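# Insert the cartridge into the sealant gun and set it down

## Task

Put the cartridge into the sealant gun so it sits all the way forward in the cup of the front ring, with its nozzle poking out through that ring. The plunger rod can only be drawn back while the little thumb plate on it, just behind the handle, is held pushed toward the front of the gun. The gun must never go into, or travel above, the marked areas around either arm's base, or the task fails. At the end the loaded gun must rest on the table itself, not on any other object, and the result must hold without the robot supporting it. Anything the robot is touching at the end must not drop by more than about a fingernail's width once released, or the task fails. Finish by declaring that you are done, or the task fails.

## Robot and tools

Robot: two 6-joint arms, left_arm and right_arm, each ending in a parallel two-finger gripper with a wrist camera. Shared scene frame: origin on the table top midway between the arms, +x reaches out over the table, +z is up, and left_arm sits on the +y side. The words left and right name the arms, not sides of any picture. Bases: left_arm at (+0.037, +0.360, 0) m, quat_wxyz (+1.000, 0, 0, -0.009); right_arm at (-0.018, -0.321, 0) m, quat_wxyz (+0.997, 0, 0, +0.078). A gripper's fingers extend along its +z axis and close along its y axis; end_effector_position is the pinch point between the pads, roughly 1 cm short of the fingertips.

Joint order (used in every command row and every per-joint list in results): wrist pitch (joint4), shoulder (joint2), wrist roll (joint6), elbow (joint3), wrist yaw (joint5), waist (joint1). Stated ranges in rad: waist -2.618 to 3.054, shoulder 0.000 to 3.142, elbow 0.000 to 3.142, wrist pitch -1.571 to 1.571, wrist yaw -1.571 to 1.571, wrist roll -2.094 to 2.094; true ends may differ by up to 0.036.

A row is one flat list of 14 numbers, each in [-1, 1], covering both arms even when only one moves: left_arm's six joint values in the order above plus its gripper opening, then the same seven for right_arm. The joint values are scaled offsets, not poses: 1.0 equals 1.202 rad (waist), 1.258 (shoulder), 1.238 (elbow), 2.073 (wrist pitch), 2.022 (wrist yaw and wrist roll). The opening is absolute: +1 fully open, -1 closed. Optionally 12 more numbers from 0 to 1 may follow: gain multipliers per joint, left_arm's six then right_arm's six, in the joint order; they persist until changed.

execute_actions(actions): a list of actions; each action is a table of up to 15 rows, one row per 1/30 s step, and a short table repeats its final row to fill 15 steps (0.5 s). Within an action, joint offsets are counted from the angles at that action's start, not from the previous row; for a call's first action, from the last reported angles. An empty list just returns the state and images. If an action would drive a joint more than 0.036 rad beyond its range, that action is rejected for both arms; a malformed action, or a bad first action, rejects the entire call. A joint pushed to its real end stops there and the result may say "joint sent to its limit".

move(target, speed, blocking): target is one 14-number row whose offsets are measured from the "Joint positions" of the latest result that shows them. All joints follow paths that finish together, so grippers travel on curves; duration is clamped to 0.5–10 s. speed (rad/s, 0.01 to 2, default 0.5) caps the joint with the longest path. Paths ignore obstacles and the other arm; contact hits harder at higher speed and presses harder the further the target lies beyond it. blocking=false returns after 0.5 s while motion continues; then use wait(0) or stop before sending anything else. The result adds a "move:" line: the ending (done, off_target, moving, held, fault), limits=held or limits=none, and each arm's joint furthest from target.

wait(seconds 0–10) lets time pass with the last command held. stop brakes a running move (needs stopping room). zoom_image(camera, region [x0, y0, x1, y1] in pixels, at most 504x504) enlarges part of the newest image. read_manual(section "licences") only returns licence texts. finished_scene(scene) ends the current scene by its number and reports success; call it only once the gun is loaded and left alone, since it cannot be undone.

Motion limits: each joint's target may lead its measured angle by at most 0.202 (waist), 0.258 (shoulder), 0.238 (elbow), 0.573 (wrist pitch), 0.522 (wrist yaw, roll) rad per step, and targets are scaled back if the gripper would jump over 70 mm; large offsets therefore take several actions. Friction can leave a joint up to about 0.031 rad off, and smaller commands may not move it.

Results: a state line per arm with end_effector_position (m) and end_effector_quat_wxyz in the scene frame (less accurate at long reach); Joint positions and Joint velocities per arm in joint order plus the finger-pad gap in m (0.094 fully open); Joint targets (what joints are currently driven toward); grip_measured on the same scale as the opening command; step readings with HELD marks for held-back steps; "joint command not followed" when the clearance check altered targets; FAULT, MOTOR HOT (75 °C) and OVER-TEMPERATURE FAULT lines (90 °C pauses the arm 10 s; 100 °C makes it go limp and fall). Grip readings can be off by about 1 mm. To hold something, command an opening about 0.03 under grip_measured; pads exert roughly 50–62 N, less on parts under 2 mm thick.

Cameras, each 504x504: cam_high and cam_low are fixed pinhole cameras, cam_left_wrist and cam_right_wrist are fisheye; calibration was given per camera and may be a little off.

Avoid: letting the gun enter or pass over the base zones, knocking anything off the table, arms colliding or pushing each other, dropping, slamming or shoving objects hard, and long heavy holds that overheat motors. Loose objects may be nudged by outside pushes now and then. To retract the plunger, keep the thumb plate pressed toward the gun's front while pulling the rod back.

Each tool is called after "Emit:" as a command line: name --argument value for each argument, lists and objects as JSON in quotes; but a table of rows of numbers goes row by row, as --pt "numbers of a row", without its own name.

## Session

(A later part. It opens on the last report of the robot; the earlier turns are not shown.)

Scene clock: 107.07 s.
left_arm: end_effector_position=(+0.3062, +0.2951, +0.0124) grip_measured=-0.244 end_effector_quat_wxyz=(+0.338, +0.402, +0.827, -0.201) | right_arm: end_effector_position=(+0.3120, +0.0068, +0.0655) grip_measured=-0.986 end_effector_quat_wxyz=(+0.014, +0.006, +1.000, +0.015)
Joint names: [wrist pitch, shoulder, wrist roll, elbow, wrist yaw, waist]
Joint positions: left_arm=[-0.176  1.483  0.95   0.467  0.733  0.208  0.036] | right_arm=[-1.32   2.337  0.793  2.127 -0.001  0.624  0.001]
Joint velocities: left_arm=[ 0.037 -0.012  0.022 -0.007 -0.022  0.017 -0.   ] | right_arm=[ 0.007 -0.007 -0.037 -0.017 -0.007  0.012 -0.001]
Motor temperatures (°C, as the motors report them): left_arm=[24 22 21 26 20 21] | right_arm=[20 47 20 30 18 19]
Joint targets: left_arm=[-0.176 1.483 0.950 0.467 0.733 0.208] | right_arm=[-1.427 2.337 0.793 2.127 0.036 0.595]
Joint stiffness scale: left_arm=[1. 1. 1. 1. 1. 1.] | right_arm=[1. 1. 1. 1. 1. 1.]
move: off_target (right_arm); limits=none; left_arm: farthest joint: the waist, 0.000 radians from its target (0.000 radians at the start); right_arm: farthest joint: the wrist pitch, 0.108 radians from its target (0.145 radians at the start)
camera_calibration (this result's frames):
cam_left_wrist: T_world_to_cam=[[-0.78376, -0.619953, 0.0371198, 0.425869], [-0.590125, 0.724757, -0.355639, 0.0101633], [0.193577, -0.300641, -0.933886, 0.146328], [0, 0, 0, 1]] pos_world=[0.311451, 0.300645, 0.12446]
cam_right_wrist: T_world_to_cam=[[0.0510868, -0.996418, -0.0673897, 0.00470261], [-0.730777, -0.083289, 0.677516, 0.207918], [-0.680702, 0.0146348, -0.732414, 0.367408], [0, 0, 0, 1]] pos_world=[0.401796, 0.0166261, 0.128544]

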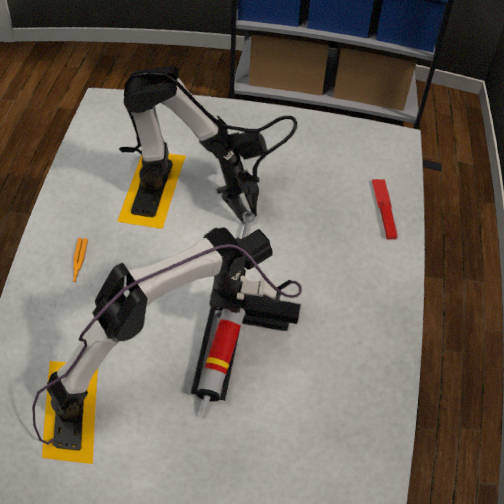

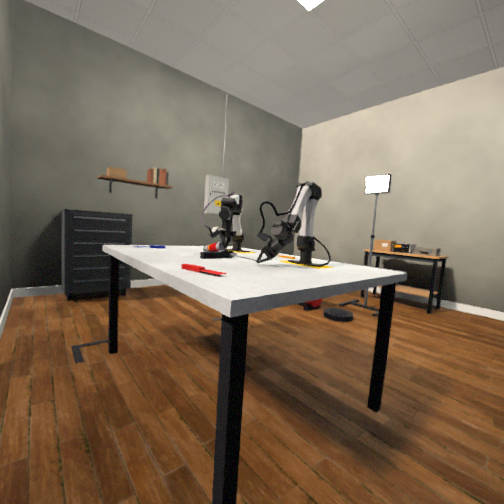

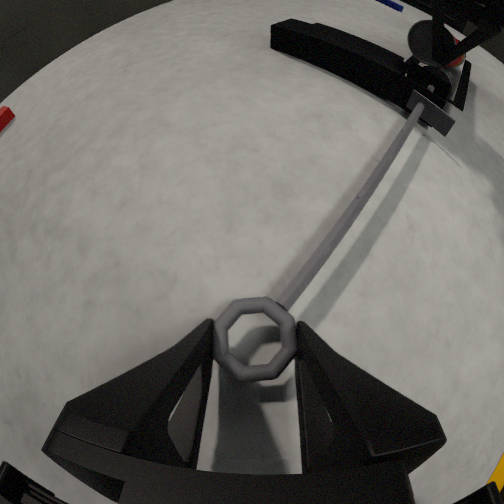

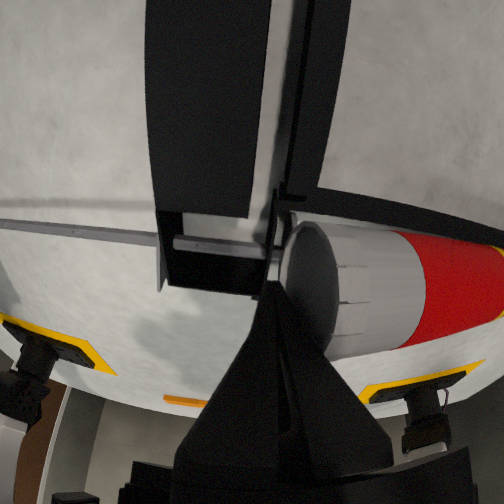

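Emit:
move --target '[0,0,0,0,0,0,-0.4, 0.01,-0.1,0,0,0,0,-1]' --speed 0.3

Emit:
move --target '[0,0,0,0,0,0,-0.4, 0.035,-0.075,-0.815,-0.175,0,-0.068,1]' --speed 1.2

Scene clock: 108.27 s.
left_arm: end_effector_position=(+0.3062, +0.2951, +0.0124) grip_measured=-0.244 end_effector_quat_wxyz=(+0.338, +0.402, +0.827, -0.201) | right_arm: end_effector_position=(+0.3155, +0.0109, +0.1233) grip_measured=-0.986 end_effector_quat_wxyz=(+0.062, +0.005, +0.996, +0.065)
Joint names: [wrist pitch, shoulder, wrist roll, elbow, wrist yaw, waist]
Joint positions: left_arm=[-0.176  1.483  0.95   0.467  0.733  0.208  0.036] | right_arm=[-1.308  2.209  0.793  2.127 -0.004  0.624  0.001]
Joint velocities: left_arm=[ 0.081 -0.002  0.081  0.002  0.051 -0.002 -0.   ] | right_arm=[ 0.007 -0.017 -0.051 -0.002 -0.007 -0.002 -0.001]
Motor temperatures (°C, as the motors report them): left_arm=[24 22 21 26 20 21] | right_arm=[20 47 20 30 18 19]
Joint targets: left_arm=[-0.176 1.483 0.950 0.467 0.733 0.208] | right_arm=[-1.300 2.211 0.793 2.127 -0.002 0.624]
Joint stiffness scale: left_arm=[1. 1. 1. 1. 1. 1.] | right_arm=[1. 1. 1. 1. 1. 1.]
move: done; limits=none; left_arm: farthest joint: the waist, 0.000 radians from its target (0.000 radians at the start); right_arm: farthest joint: the wrist pitch, 0.009 radians from its target (0.021 radians at the start)
camera_calibration (this result's frames):
cam_left_wrist: T_world_to_cam=[[-0.78376, -0.619953, 0.0371198, 0.425869], [-0.590125, 0.724757, -0.355639, 0.0101633], [0.193577, -0.300641, -0.933886, 0.146328], [0, 0, 0, 1]] pos_world=[0.311451, 0.300645, 0.12446]
cam_right_wrist: T_world_to_cam=[[0.0625599, -0.984882, -0.161536, 0.0203578], [-0.792729, -0.147368, 0.591492, 0.202498], [-0.606355, 0.0910502, -0.789964, 0.394839], [0, 0, 0, 1]] pos_world=[0.398666, 0.0139415, 0.195421]

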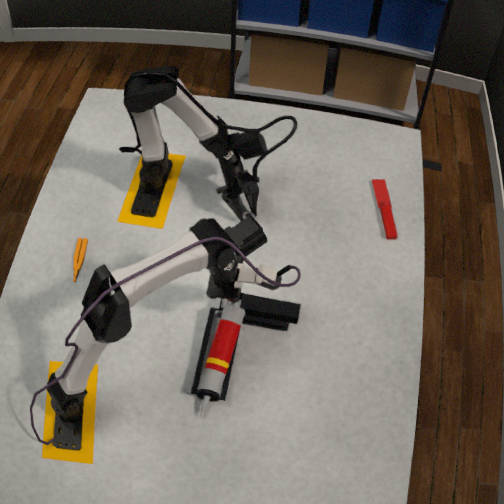

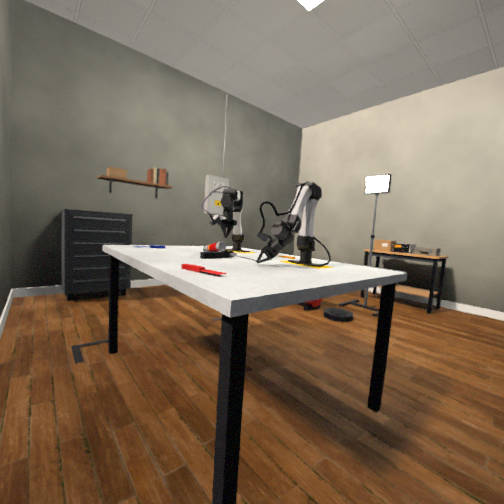

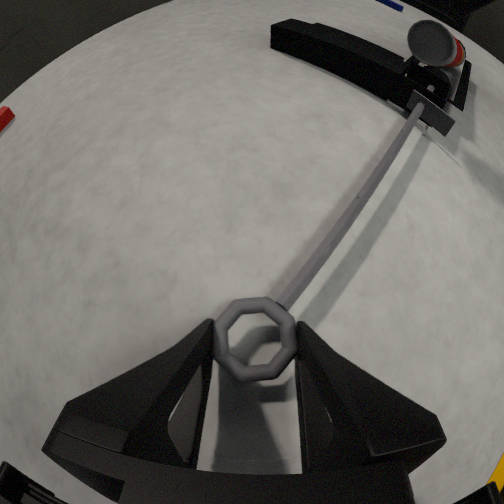

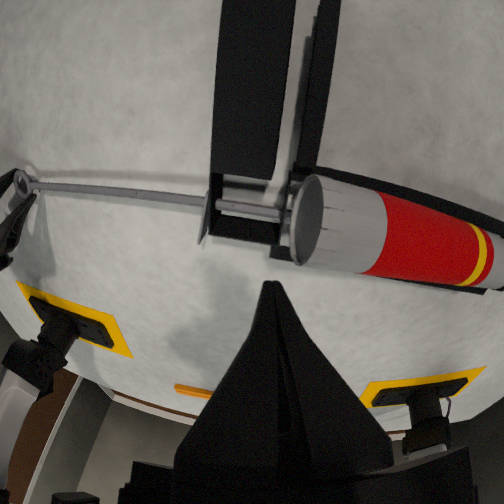

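Scene clock: 110.63 s.
left_arm: end_effector_position=(+0.3062, +0.2951, +0.0124) grip_measured=-0.244 end_effector_quat_wxyz=(+0.338, +0.402, +0.827, -0.201) | right_arm: end_effector_position=(+0.3172, -0.0322, +0.1041) grip_measured=+1.000 end_effector_quat_wxyz=(+0.062, -0.701, +0.710, -0.002)
Joint names: [wrist pitch, shoulder, wrist roll, elbow, wrist yaw, waist]
Joint positions: left_arm=[-0.176  1.483  0.95   0.467  0.733  0.208  0.036] | right_arm=[-1.247  2.128 -0.849  1.929 -0.004  0.552  0.094]
Joint velocities: left_arm=[ 0.007 -0.007 -0.007 -0.012  0.007  0.002 -0.   ] | right_arm=[ 0.007 -0.007 -0.022  0.012  0.022 -0.017  0.   ]
Motor temperatures (°C, as the motors report them): left_arm=[24 22 21 26 20 21] | right_arm=[20 47 20 30 18 19]
Joint targets: left_arm=[-0.176 1.483 0.950 0.467 0.733 0.208] | right_arm=[-1.236 2.115 -0.855 1.910 -0.004 0.543]
Joint stiffness scale: left_arm=[1. 1. 1. 1. 1. 1.] | right_arm=[1. 1. 1. 1. 1. 1.]
move: done; limits=none; left_arm: farthest joint: the waist, 0.000 radians from its target (0.000 radians at the start); right_arm: farthest joint: the elbow, 0.019 radians from its target (0.216 radians at the start)
camera_calibration (this result's frames):
cam_left_wrist: T_world_to_cam=[[-0.78376, -0.619953, 0.0371198, 0.425869], [-0.590125, 0.724757, -0.355639, 0.0101633], [0.193577, -0.300641, -0.933886, 0.146328], [0, 0, 0, 1]] pos_world=[0.311451, 0.300645, 0.12446]
cam_right_wrist: T_world_to_cam=[[0.99728, 0.047351, 0.0564881, -0.311288], [0.000265928, -0.768672, 0.639643, -0.0677095], [0.0737086, -0.637888, -0.766594, 0.142973], [0, 0, 0, 1]] pos_world=[0.299921, 0.0538944, 0.170497]

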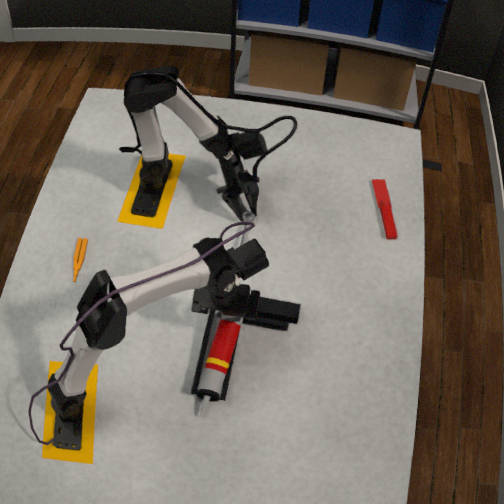

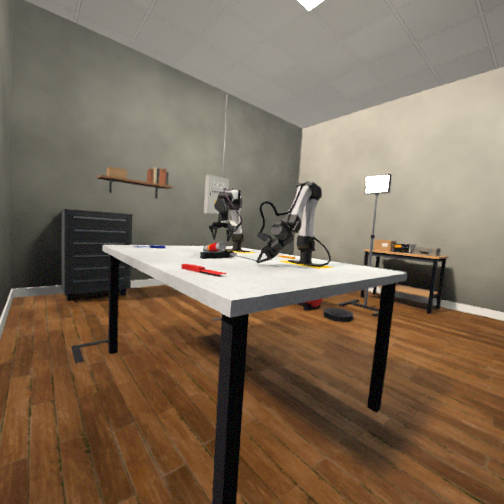

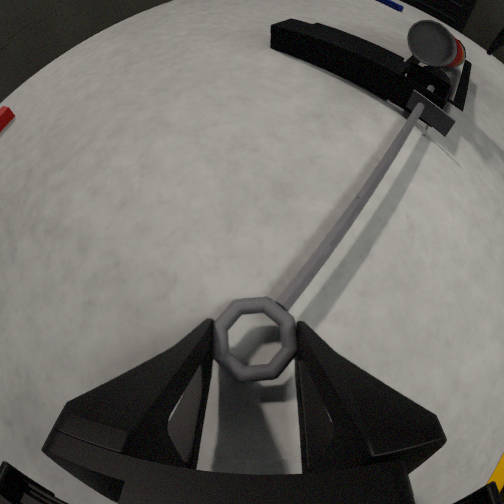

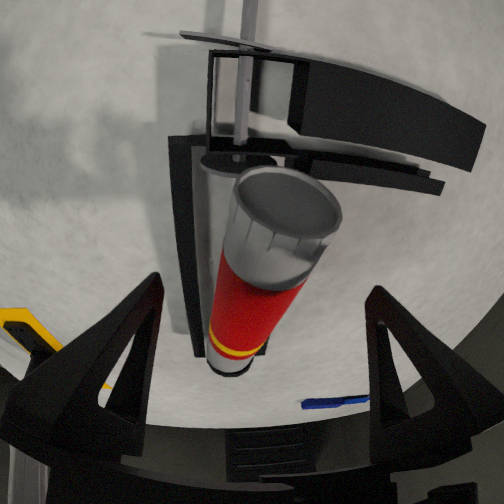

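Emit:
move --target '[0,0,0,0,0,0,-0.4, -0.015,0.1,0.02,0,0,0,1]' --speed 0.25

Emit:
move --target '[0,0,0,0,0,0,-0.4, -0.03,0,0,0,0,0,-0.05]' --speed 0.08

Scene clock: 112.07 s.
left_arm: end_effector_position=(+0.3062, +0.2951, +0.0124) grip_measured=-0.244 end_effector_quat_wxyz=(+0.338, +0.402, +0.827, -0.201) | right_arm: end_effector_position=(+0.3110, -0.0376, +0.0540) grip_measured=+1.000 end_effector_quat_wxyz=(-0.005, -0.690, +0.723, +0.002)
Joint names: [wrist pitch, shoulder, wrist roll, elbow, wrist yaw, waist]
Joint positions: left_arm=[-0.176  1.483  0.95   0.467  0.733  0.208  0.036] | right_arm=[-1.264  2.247 -0.815  1.929 -0.004  0.552  0.094]
Joint velocities: left_arm=[ 0.037 -0.007 -0.022 -0.022 -0.051 -0.002 -0.   ] | right_arm=[ 0.066 -0.002 -0.051  0.002 -0.007  0.002  0.   ]
Motor temperatures (°C, as the motors report them): left_arm=[24 22 21 26 20 21] | right_arm=[20 47 20 30 18 19]
Joint targets: left_arm=[-0.176 1.483 0.950 0.467 0.733 0.208] | right_arm=[-1.278 2.254 -0.808 1.929 -0.004 0.552]
Joint stiffness scale: left_arm=[1. 1. 1. 1. 1. 1.] | right_arm=[1. 1. 1. 1. 1. 1.]
move: done; limits=none; left_arm: farthest joint: the waist, 0.000 radians from its target (0.000 radians at the start); right_arm: farthest joint: the wrist pitch, 0.014 radians from its target (0.031 radians at the start)
camera_calibration (this result's frames):
cam_left_wrist: T_world_to_cam=[[-0.78376, -0.619953, 0.0371198, 0.425869], [-0.590125, 0.724757, -0.355639, 0.0101633], [0.193577, -0.300641, -0.933886, 0.146328], [0, 0, 0, 1]] pos_world=[0.311451, 0.300645, 0.12446]
cam_right_wrist: T_world_to_cam=[[0.998622, 0.0140831, -0.0505527, -0.297862], [0.0455512, -0.710953, 0.701762, -0.0550706], [-0.0260576, -0.703098, -0.710615, 0.127181], [0, 0, 0, 1]] pos_world=[0.303274, 0.0544627, 0.113965]

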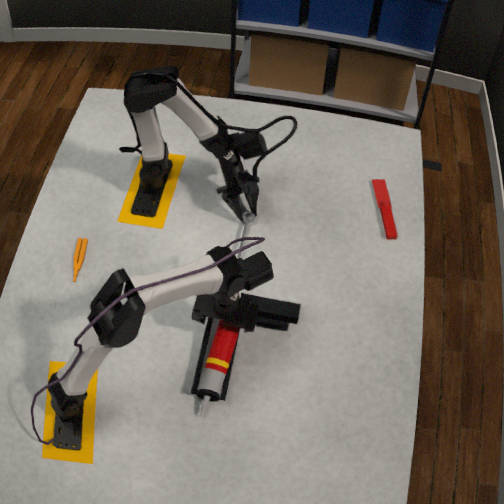

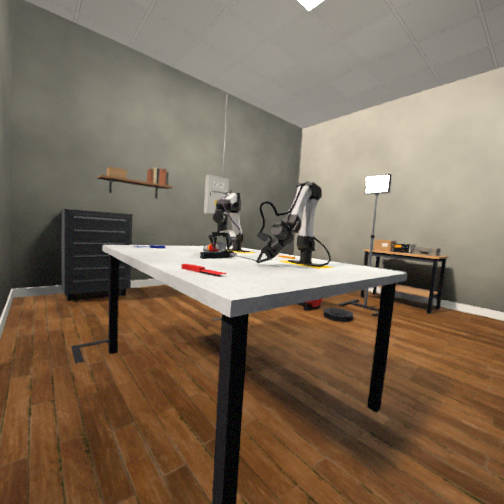

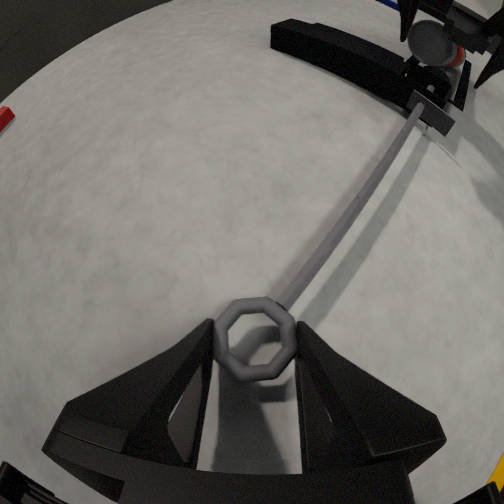

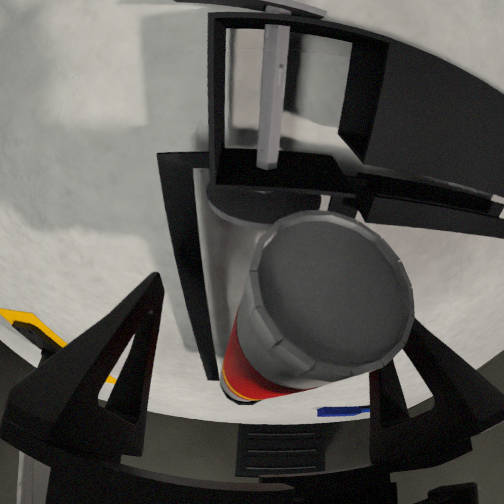

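Scene clock: 113.07 s.
left_arm: end_effector_position=(+0.3063, +0.2952, +0.0124) grip_measured=-0.244 end_effector_quat_wxyz=(+0.338, +0.403, +0.827, -0.201) | right_arm: end_effector_position=(+0.3146, -0.0367, +0.0541) grip_measured=+0.038 end_effector_quat_wxyz=(+0.002, -0.689, +0.725, -0.001)
Joint names: [wrist pitch, shoulder, wrist roll, elbow, wrist yaw, waist]
Joint positions: left_arm=[-0.176  1.483  0.95   0.467  0.732  0.208  0.036] | right_arm=[-1.25   2.247 -0.812  1.929  0.003  0.551  0.049]
Joint velocities: left_arm=[-0.051 -0.002 -0.007 -0.012 -0.007 -0.002  0.001] | right_arm=[ 0.007  0.012  0.007  0.017  0.007 -0.002 -0.   ]
Motor temperatures (°C, as the motors report them): left_arm=[24 22 21 26 20 21] | right_arm=[20 47 20 30 18 19]
Joint targets: left_arm=[-0.176 1.483 0.950 0.467 0.733 0.208] | right_arm=[-1.326 2.247 -0.815 1.929 -0.004 0.552]
Joint stiffness scale: left_arm=[1. 1. 1. 1. 1. 1.] | right_arm=[1. 1. 1. 1. 1. 1.]
move: off_target (right_arm); limits=none; left_arm: farthest joint: the wrist yaw, 0.001 radians from its target (0.000 radians at the start); right_arm: farthest joint: the wrist pitch, 0.076 radians from its target (0.062 radians at the start)
camera_calibration (this result's frames):
cam_left_wrist: T_world_to_cam=[[-0.783504, -0.620326, 0.0362921, 0.426089], [-0.590371, 0.724904, -0.354932, 0.0100859], [0.193866, -0.299517, -0.934187, 0.145856], [0, 0, 0, 1]] pos_world=[0.31152, 0.300689, 0.124373]
cam_right_wrist: T_world_to_cam=[[0.999325, 0.0100866, -0.0353289, -0.302728], [0.0319359, -0.713891, 0.699528, -0.0503763], [-0.0181651, -0.700184, -0.713731, 0.125831], [0, 0, 0, 1]] pos_world=[0.306419, 0.0551953, 0.114354]

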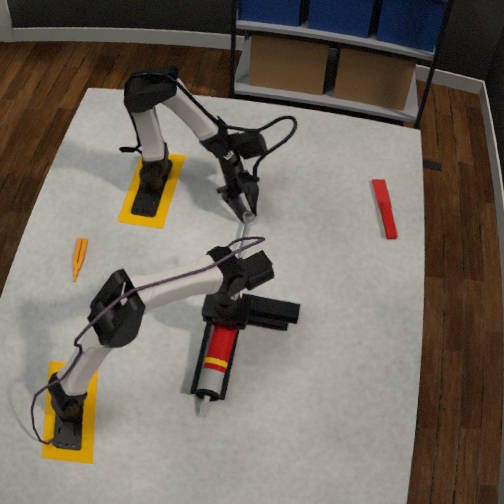

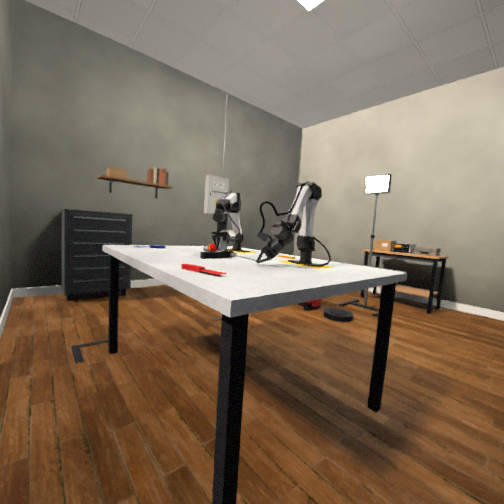

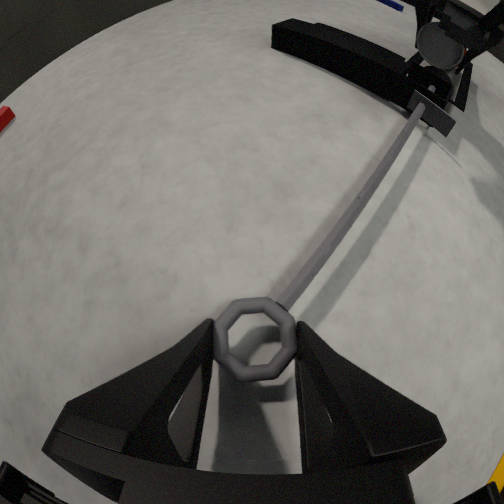

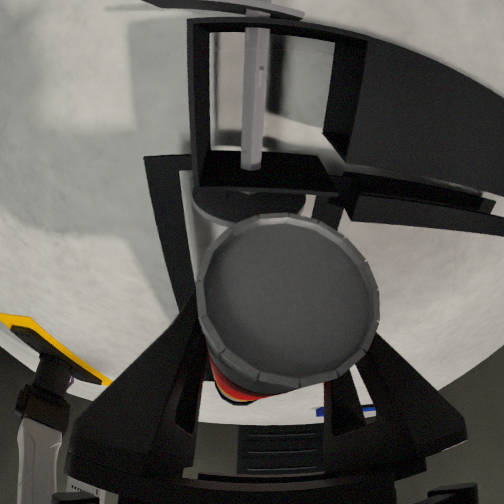

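Emit:
move --target '[0,0,0,0,0,0,-0.4, -0.04,-0.06,0,-0.05,-0.015,0.02,-0.05]' --speed 0.08

Scene clock: 114.73 s.
left_arm: end_effector_position=(+0.3065, +0.2952, +0.0124) grip_measured=-0.244 end_effector_quat_wxyz=(+0.339, +0.405, +0.826, -0.200) | right_arm: end_effector_position=(+0.2993, -0.0365, +0.0593) grip_measured=+0.038 end_effector_quat_wxyz=(-0.003, -0.703, +0.711, +0.009)
Joint names: [wrist pitch, shoulder, wrist roll, elbow, wrist yaw, waist]
Joint positions: left_arm=[-0.175  1.483  0.955  0.467  0.732  0.208  0.036] | right_arm=[-1.254  2.205 -0.836  1.881 -0.017  0.567  0.049]
Joint velocities: left_arm=[ 0.007 -0.017 -0.022  0.012 -0.066 -0.007 -0.001] | right_arm=[-0.007  0.002 -0.007 -0.012  0.022 -0.027  0.   ]
Motor temperatures (°C, as the motors report them): left_arm=[24 22 21 26 20 21] | right_arm=[20 47 20 30 18 19]
Joint targets: left_arm=[-0.176 1.483 0.950 0.467 0.731 0.208] | right_arm=[-1.333 2.171 -0.812 1.867 -0.028 0.575]
Joint stiffness scale: left_arm=[1. 1. 1. 1. 1. 1.] | right_arm=[1. 1. 1. 1. 1. 1.]
move: off_target (right_arm); limits=none; left_arm: farthest joint: the wrist roll, 0.005 radians from its target (0.000 radians at the start); right_arm: farthest joint: the wrist pitch, 0.079 radians from its target (0.083 radians at the start)
camera_calibration (this result's frames):
cam_left_wrist: T_world_to_cam=[[-0.786013, -0.617385, 0.0319331, 0.42613], [-0.586151, 0.72784, -0.355915, 0.00806922], [0.196495, -0.298472, -0.933972, 0.144798], [0, 0, 0, 1]] pos_world=[0.311222, 0.300431, 0.124501]
cam_right_wrist: T_world_to_cam=[[0.997191, 0.050042, -0.0557337, -0.283929], [0.0747121, -0.717591, 0.692445, -0.0659039], [-0.00534271, -0.694664, -0.719314, 0.126019], [0, 0, 0, 1]] pos_world=[0.288729, 0.054457, 0.120458]

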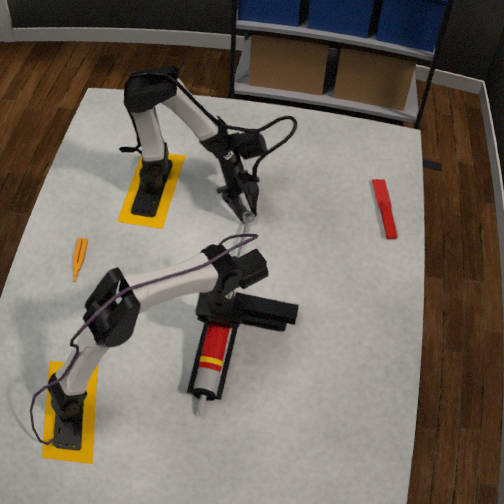

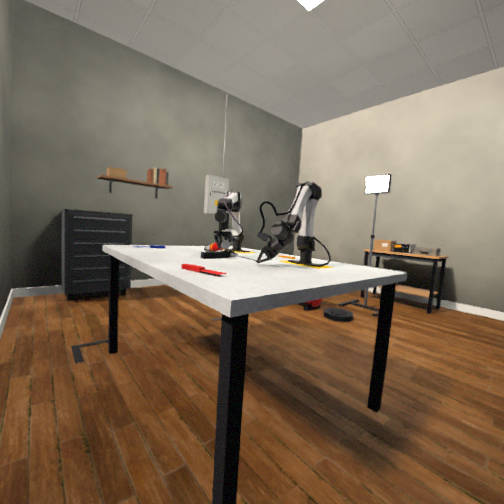

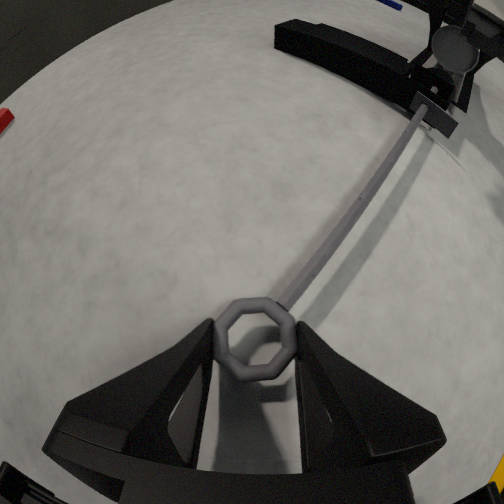

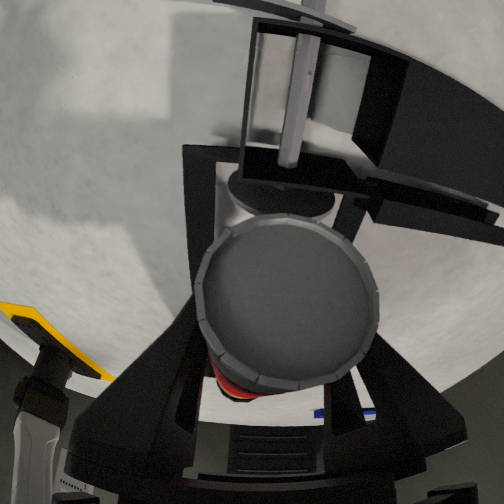

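Nearly centred (slightly over). Lower with a forward bias.

Emit:
move --target '[0,0,0,0,0,0,-0.4, -0.03,0.035,0.012,0,0.02,-0.025,-0.05]' --speed 0.06

Emit:
move --target '[0,0,0,0,0,0,-0.4, 0,0,0,0,0,0,0.12]'

Scene clock: 116.37 s.
left_arm: end_effector_position=(+0.3064, +0.2952, +0.0124) grip_measured=-0.244 end_effector_quat_wxyz=(+0.339, +0.405, +0.825, -0.200) | right_arm: end_effector_position=(+0.3006, -0.0374, +0.0552) grip_measured=+0.038 end_effector_quat_wxyz=(-0.006, -0.701, +0.713, +0.008)
Joint names: [wrist pitch, shoulder, wrist roll, elbow, wrist yaw, waist]
Joint positions: left_arm=[-0.175  1.483  0.956  0.467  0.732  0.208  0.036] | right_arm=[-1.25   2.215 -0.834  1.881 -0.016  0.564  0.049]
Joint velocities: left_arm=[ 0.007  0.002 -0.007  0.017 -0.022 -0.027 -0.   ] | right_arm=[ 0.007 -0.017 -0.007 -0.012  0.007 -0.007 -0.001]
Motor temperatures (°C, as the motors report them): left_arm=[24 22 21 26 20 21] | right_arm=[20 47 20 30 18 19]
Joint targets: left_arm=[-0.175 1.483 0.955 0.467 0.732 0.208] | right_arm=[-1.316 2.249 -0.812 1.881 0.023 0.537]
Joint stiffness scale: left_arm=[1. 1. 1. 1. 1. 1.] | right_arm=[1. 1. 1. 1. 1. 1.]
move: off_target (right_arm); limits=none; left_arm: farthest joint: the wrist roll, 0.001 radians from its target (0.000 radians at the start); right_arm: farthest joint: the wrist pitch, 0.066 radians from its target (0.062 radians at the start)
camera_calibration (this result's frames):
cam_left_wrist: T_world_to_cam=[[-0.786511, -0.616775, 0.031448, 0.426046], [-0.585463, 0.728439, -0.355822, 0.00763881], [0.196554, -0.29827, -0.934024, 0.144703], [0, 0, 0, 1]] pos_world=[0.31112, 0.300371, 0.124476]
cam_right_wrist: T_world_to_cam=[[0.997187, 0.0452045, -0.0597897, -0.285344], [0.0741026, -0.714516, 0.695684, -0.0637037], [-0.0112726, -0.698158, -0.715855, 0.123977], [0, 0, 0, 1]] pos_world=[0.29066, 0.0539372, 0.116007]

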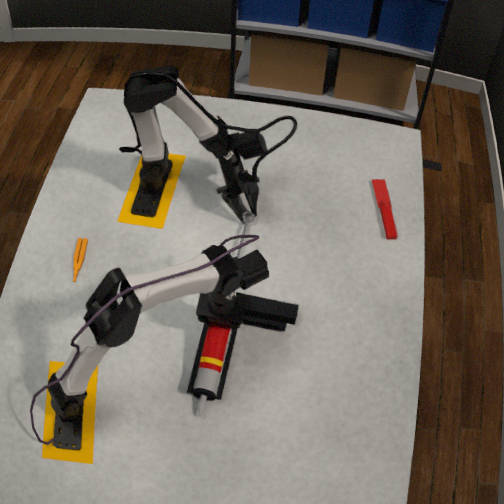

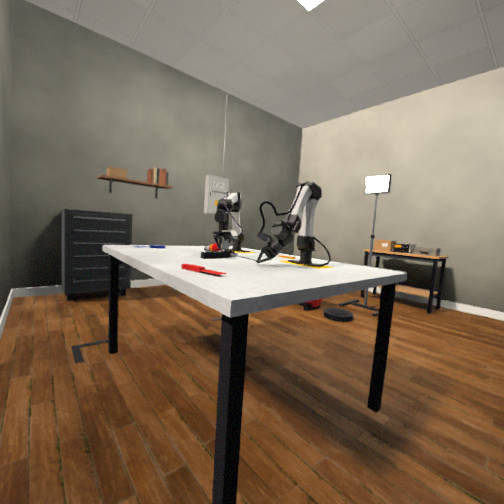

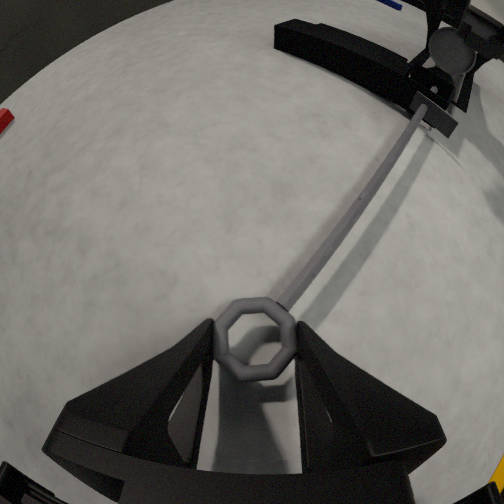

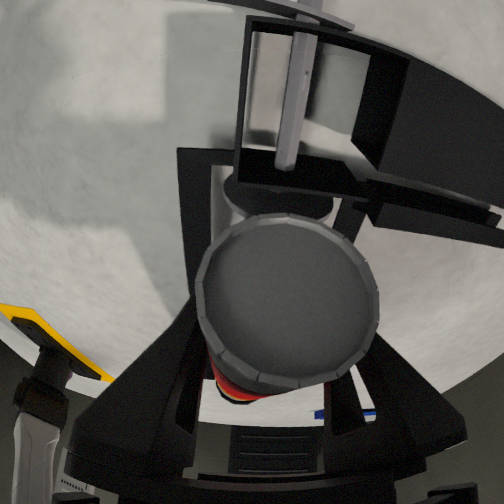

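Scene clock: 116.87 s.
left_arm: end_effector_position=(+0.3063, +0.2952, +0.0124) grip_measured=-0.244 end_effector_quat_wxyz=(+0.339, +0.405, +0.825, -0.200) | right_arm: end_effector_position=(+0.3008, -0.0369, +0.0555) grip_measured=+0.118 end_effector_quat_wxyz=(-0.005, -0.702, +0.712, +0.009)
Joint names: [wrist pitch, shoulder, wrist roll, elbow, wrist yaw, waist]
Joint positions: left_arm=[-0.176  1.483  0.957  0.467  0.732  0.208  0.036] | right_arm=[-1.248  2.214 -0.836  1.881 -0.017  0.564  0.053]
Joint velocities: left_arm=[ 0.037  0.017  0.007 -0.007 -0.051 -0.002  0.   ] | right_arm=[-0.007  0.012 -0.022  0.007 -0.007  0.007 -0.001]
Motor temperatures (°C, as the motors report them): left_arm=[24 22 21 26 20 21] | right_arm=[20 47 20 30 18 19]
Joint targets: left_arm=[-0.176 1.483 0.957 0.467 0.732 0.208] | right_arm=[-1.250 2.214 -0.834 1.881 -0.016 0.563]
Joint stiffness scale: left_arm=[1. 1. 1. 1. 1. 1.] | right_arm=[1. 1. 1. 1. 1. 1.]
move: done; limits=none; left_arm: farthest joint: the wrist pitch, 0.001 radians from its target (0.000 radians at the start); right_arm: farthest joint: the wrist pitch, 0.002 radians from its target (0.000 radians at the start)
camera_calibration (this result's frames):
cam_left_wrist: T_world_to_cam=[[-0.786669, -0.61657, 0.0315125, 0.42597], [-0.585322, 0.728622, -0.35568, 0.00749868], [0.196341, -0.298247, -0.934076, 0.144746], [0, 0, 0, 1]] pos_world=[0.311067, 0.300347, 0.124447]
cam_right_wrist: T_world_to_cam=[[0.997195, 0.0465013, -0.058653, -0.28558], [0.0742102, -0.716468, 0.693661, -0.0635437], [-0.00976687, -0.696068, -0.717909, 0.124313], [0, 0, 0, 1]] pos_world=[0.290709, 0.0542831, 0.116573]

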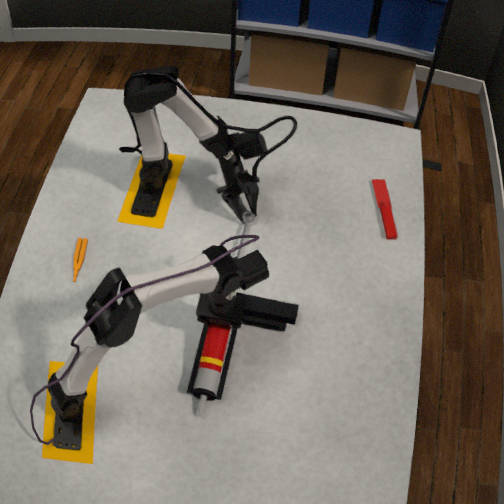

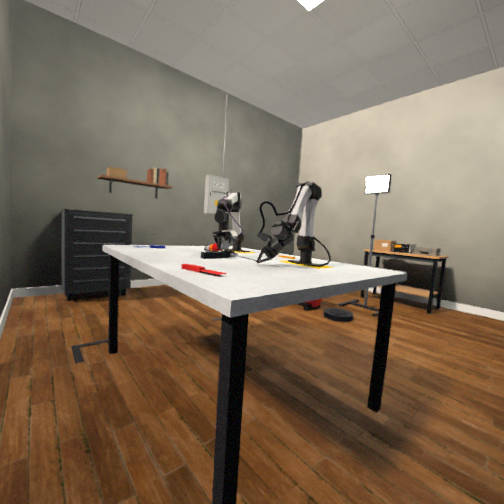

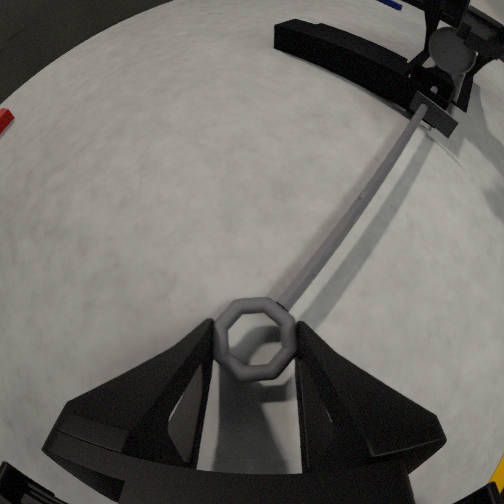

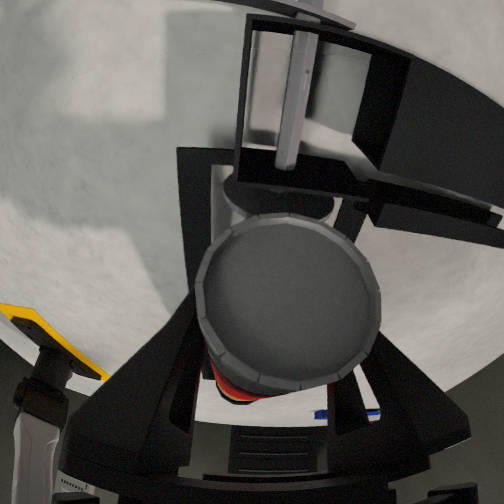

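Emit:
execute_actions --actions '[]'

Emit:
zoom_image --camera "cam_high" --region '[150, 180, 350, 420]'

Scene clock: 119.07 s.
left_arm: end_effector_position=(+0.3063, +0.2952, +0.0124) grip_measured=-0.244 end_effector_quat_wxyz=(+0.339, +0.405, +0.825, -0.200) | right_arm: end_effector_position=(+0.3008, -0.0369, +0.0555) grip_measured=+0.118 end_effector_quat_wxyz=(-0.005, -0.702, +0.712, +0.009)
Joint names: [wrist pitch, shoulder, wrist roll, elbow, wrist yaw, waist]
Joint positions: left_arm=[-0.176  1.483  0.957  0.467  0.732  0.208  0.036] | right_arm=[-1.248  2.214 -0.836  1.881 -0.017  0.564  0.053]
Joint velocities: left_arm=[-0.022 -0.007  0.11  -0.007 -0.007 -0.007  0.   ] | right_arm=[-0.022  0.002  0.007  0.012 -0.066 -0.012  0.   ]
Motor temperatures (°C, as the motors report them): left_arm=[24 22 21 26 20 21] | right_arm=[20 47 20 30 18 19]
Joint targets: left_arm=[-0.176 1.483 0.957 0.467 0.732 0.208] | right_arm=[-1.250 2.214 -0.834 1.881 -0.016 0.563]
Joint stiffness scale: left_arm=[1. 1. 1. 1. 1. 1.] | right_arm=[1. 1. 1. 1. 1. 1.]
camera_calibration (this result's frames):
cam_left_wrist: T_world_to_cam=[[-0.786669, -0.61657, 0.0315125, 0.42597], [-0.585322, 0.728622, -0.35568, 0.00749868], [0.196341, -0.298247, -0.934076, 0.144746], [0, 0, 0, 1]] pos_world=[0.311067, 0.300347, 0.124447]
cam_right_wrist: T_world_to_cam=[[0.997195, 0.0465013, -0.058653, -0.28558], [0.0742102, -0.716468, 0.693661, -0.0635437], [-0.00976687, -0.696068, -0.717909, 0.124313], [0, 0, 0, 1]] pos_world=[0.290709, 0.0542831, 0.116573]

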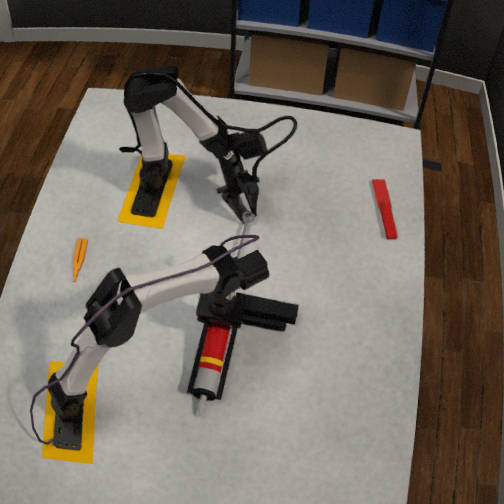

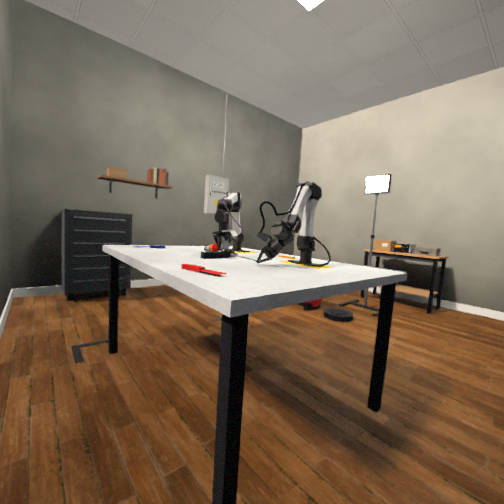

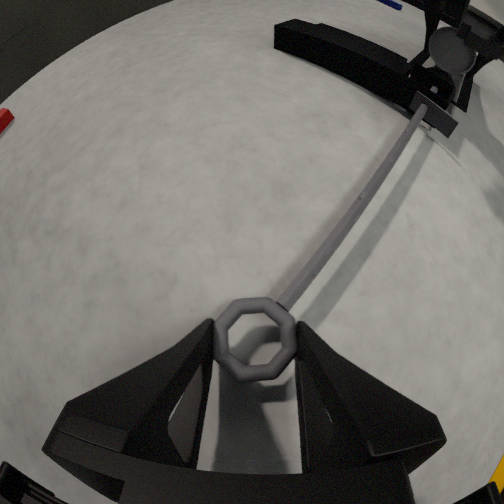

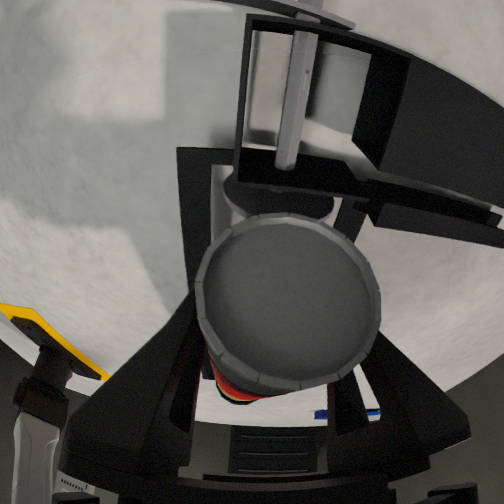

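Region (150, 180, 350, 420) of cam_high's 504x504 image, scaled by 2.100, with more detail than that image has.

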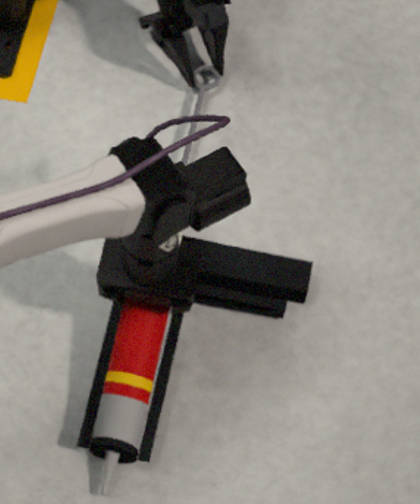

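Emit:
move --target '[0,0,0,0,0,0,-0.4, -0.127,0.0,0,0.23,0,0,0.5]'

Emit:
zoom_image --camera "cam_low" --region '[170, 210, 270, 270]'

Scene clock: 121.30 s.
left_arm: end_effector_position=(+0.3063, +0.2952, +0.0124) grip_measured=-0.244 end_effector_quat_wxyz=(+0.339, +0.405, +0.825, -0.200) | right_arm: end_effector_position=(+0.3028, -0.0351, +0.1237) grip_measured=+0.498 end_effector_quat_wxyz=(+0.007, -0.702, +0.712, +0.008)
Joint names: [wrist pitch, shoulder, wrist roll, elbow, wrist yaw, waist]
Joint positions: left_arm=[-0.176  1.483  0.957  0.467  0.732  0.208  0.036] | right_arm=[-1.497  2.214 -0.836  2.152 -0.017  0.564  0.07 ]
Joint velocities: left_arm=[ 0.051  0.007 -0.022 -0.012  0.007  0.002 -0.001] | right_arm=[-0.037  0.002 -0.007 -0.007 -0.022 -0.012 -0.001]
Motor temperatures (°C, as the motors report them): left_arm=[24 23 21 26 20 21] | right_arm=[20 47 20 30 18 19]
Joint targets: left_arm=[-0.176 1.483 0.957 0.467 0.732 0.208] | right_arm=[-1.511 2.214 -0.836 2.166 -0.017 0.564]
Joint stiffness scale: left_arm=[1. 1. 1. 1. 1. 1.] | right_arm=[1. 1. 1. 1. 1. 1.]
move: done; limits=none; left_arm: farthest joint: the waist, 0.000 radians from its target (0.000 radians at the start); right_arm: farthest joint: the wrist pitch, 0.015 radians from its target (0.263 radians at the start)
camera_calibration (this result's frames):
cam_left_wrist: T_world_to_cam=[[-0.786669, -0.61657, 0.0315125, 0.42597], [-0.585322, 0.728622, -0.35568, 0.00749868], [0.196341, -0.298247, -0.934076, 0.144746], [0, 0, 0, 1]] pos_world=[0.311067, 0.300347, 0.124447]
cam_right_wrist: T_world_to_cam=[[0.99805, 0.0472522, -0.0407869, -0.286138], [0.0623635, -0.726872, 0.683936, -0.10526], [0.0026707, -0.685146, -0.728401, 0.172416], [0, 0, 0, 1]] pos_world=[0.291684, 0.0551398, 0.185908]

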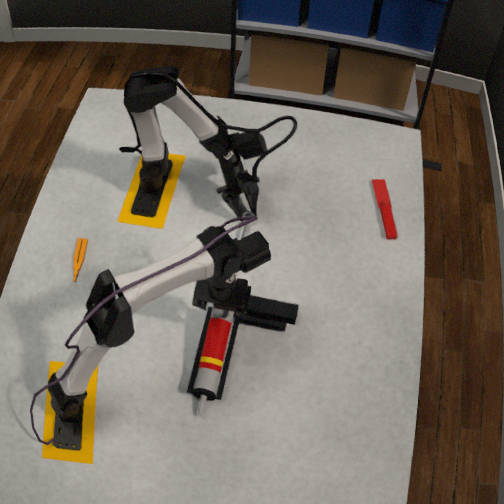

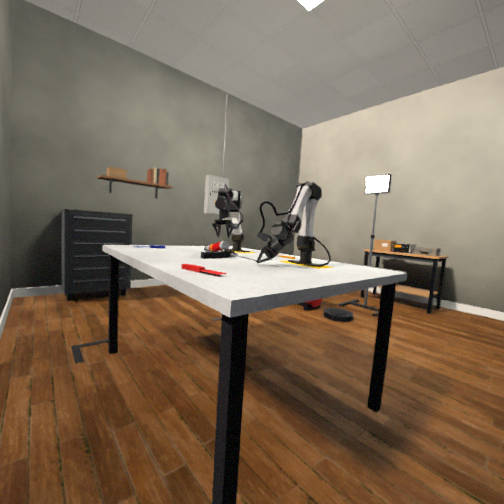

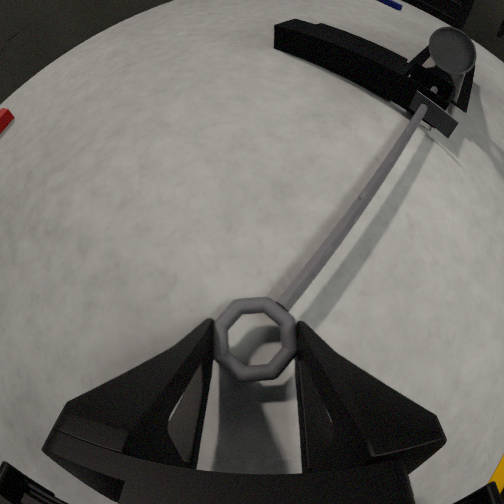

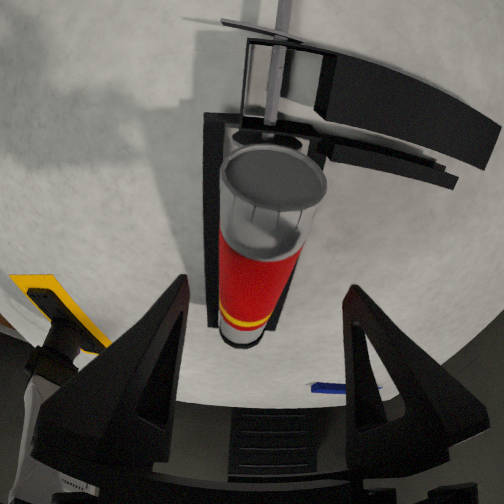

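Region (170, 210, 270, 270) of cam_low's 504x504 image, scaled by 5.040, with more detail than that image has; it fills the top 302 rows of this view, and the rest is white.

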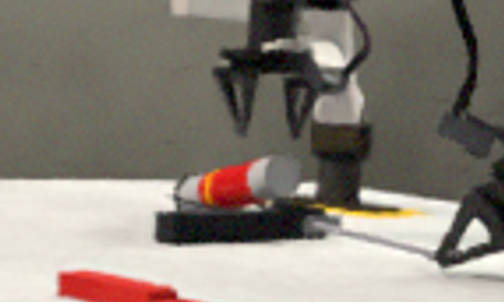

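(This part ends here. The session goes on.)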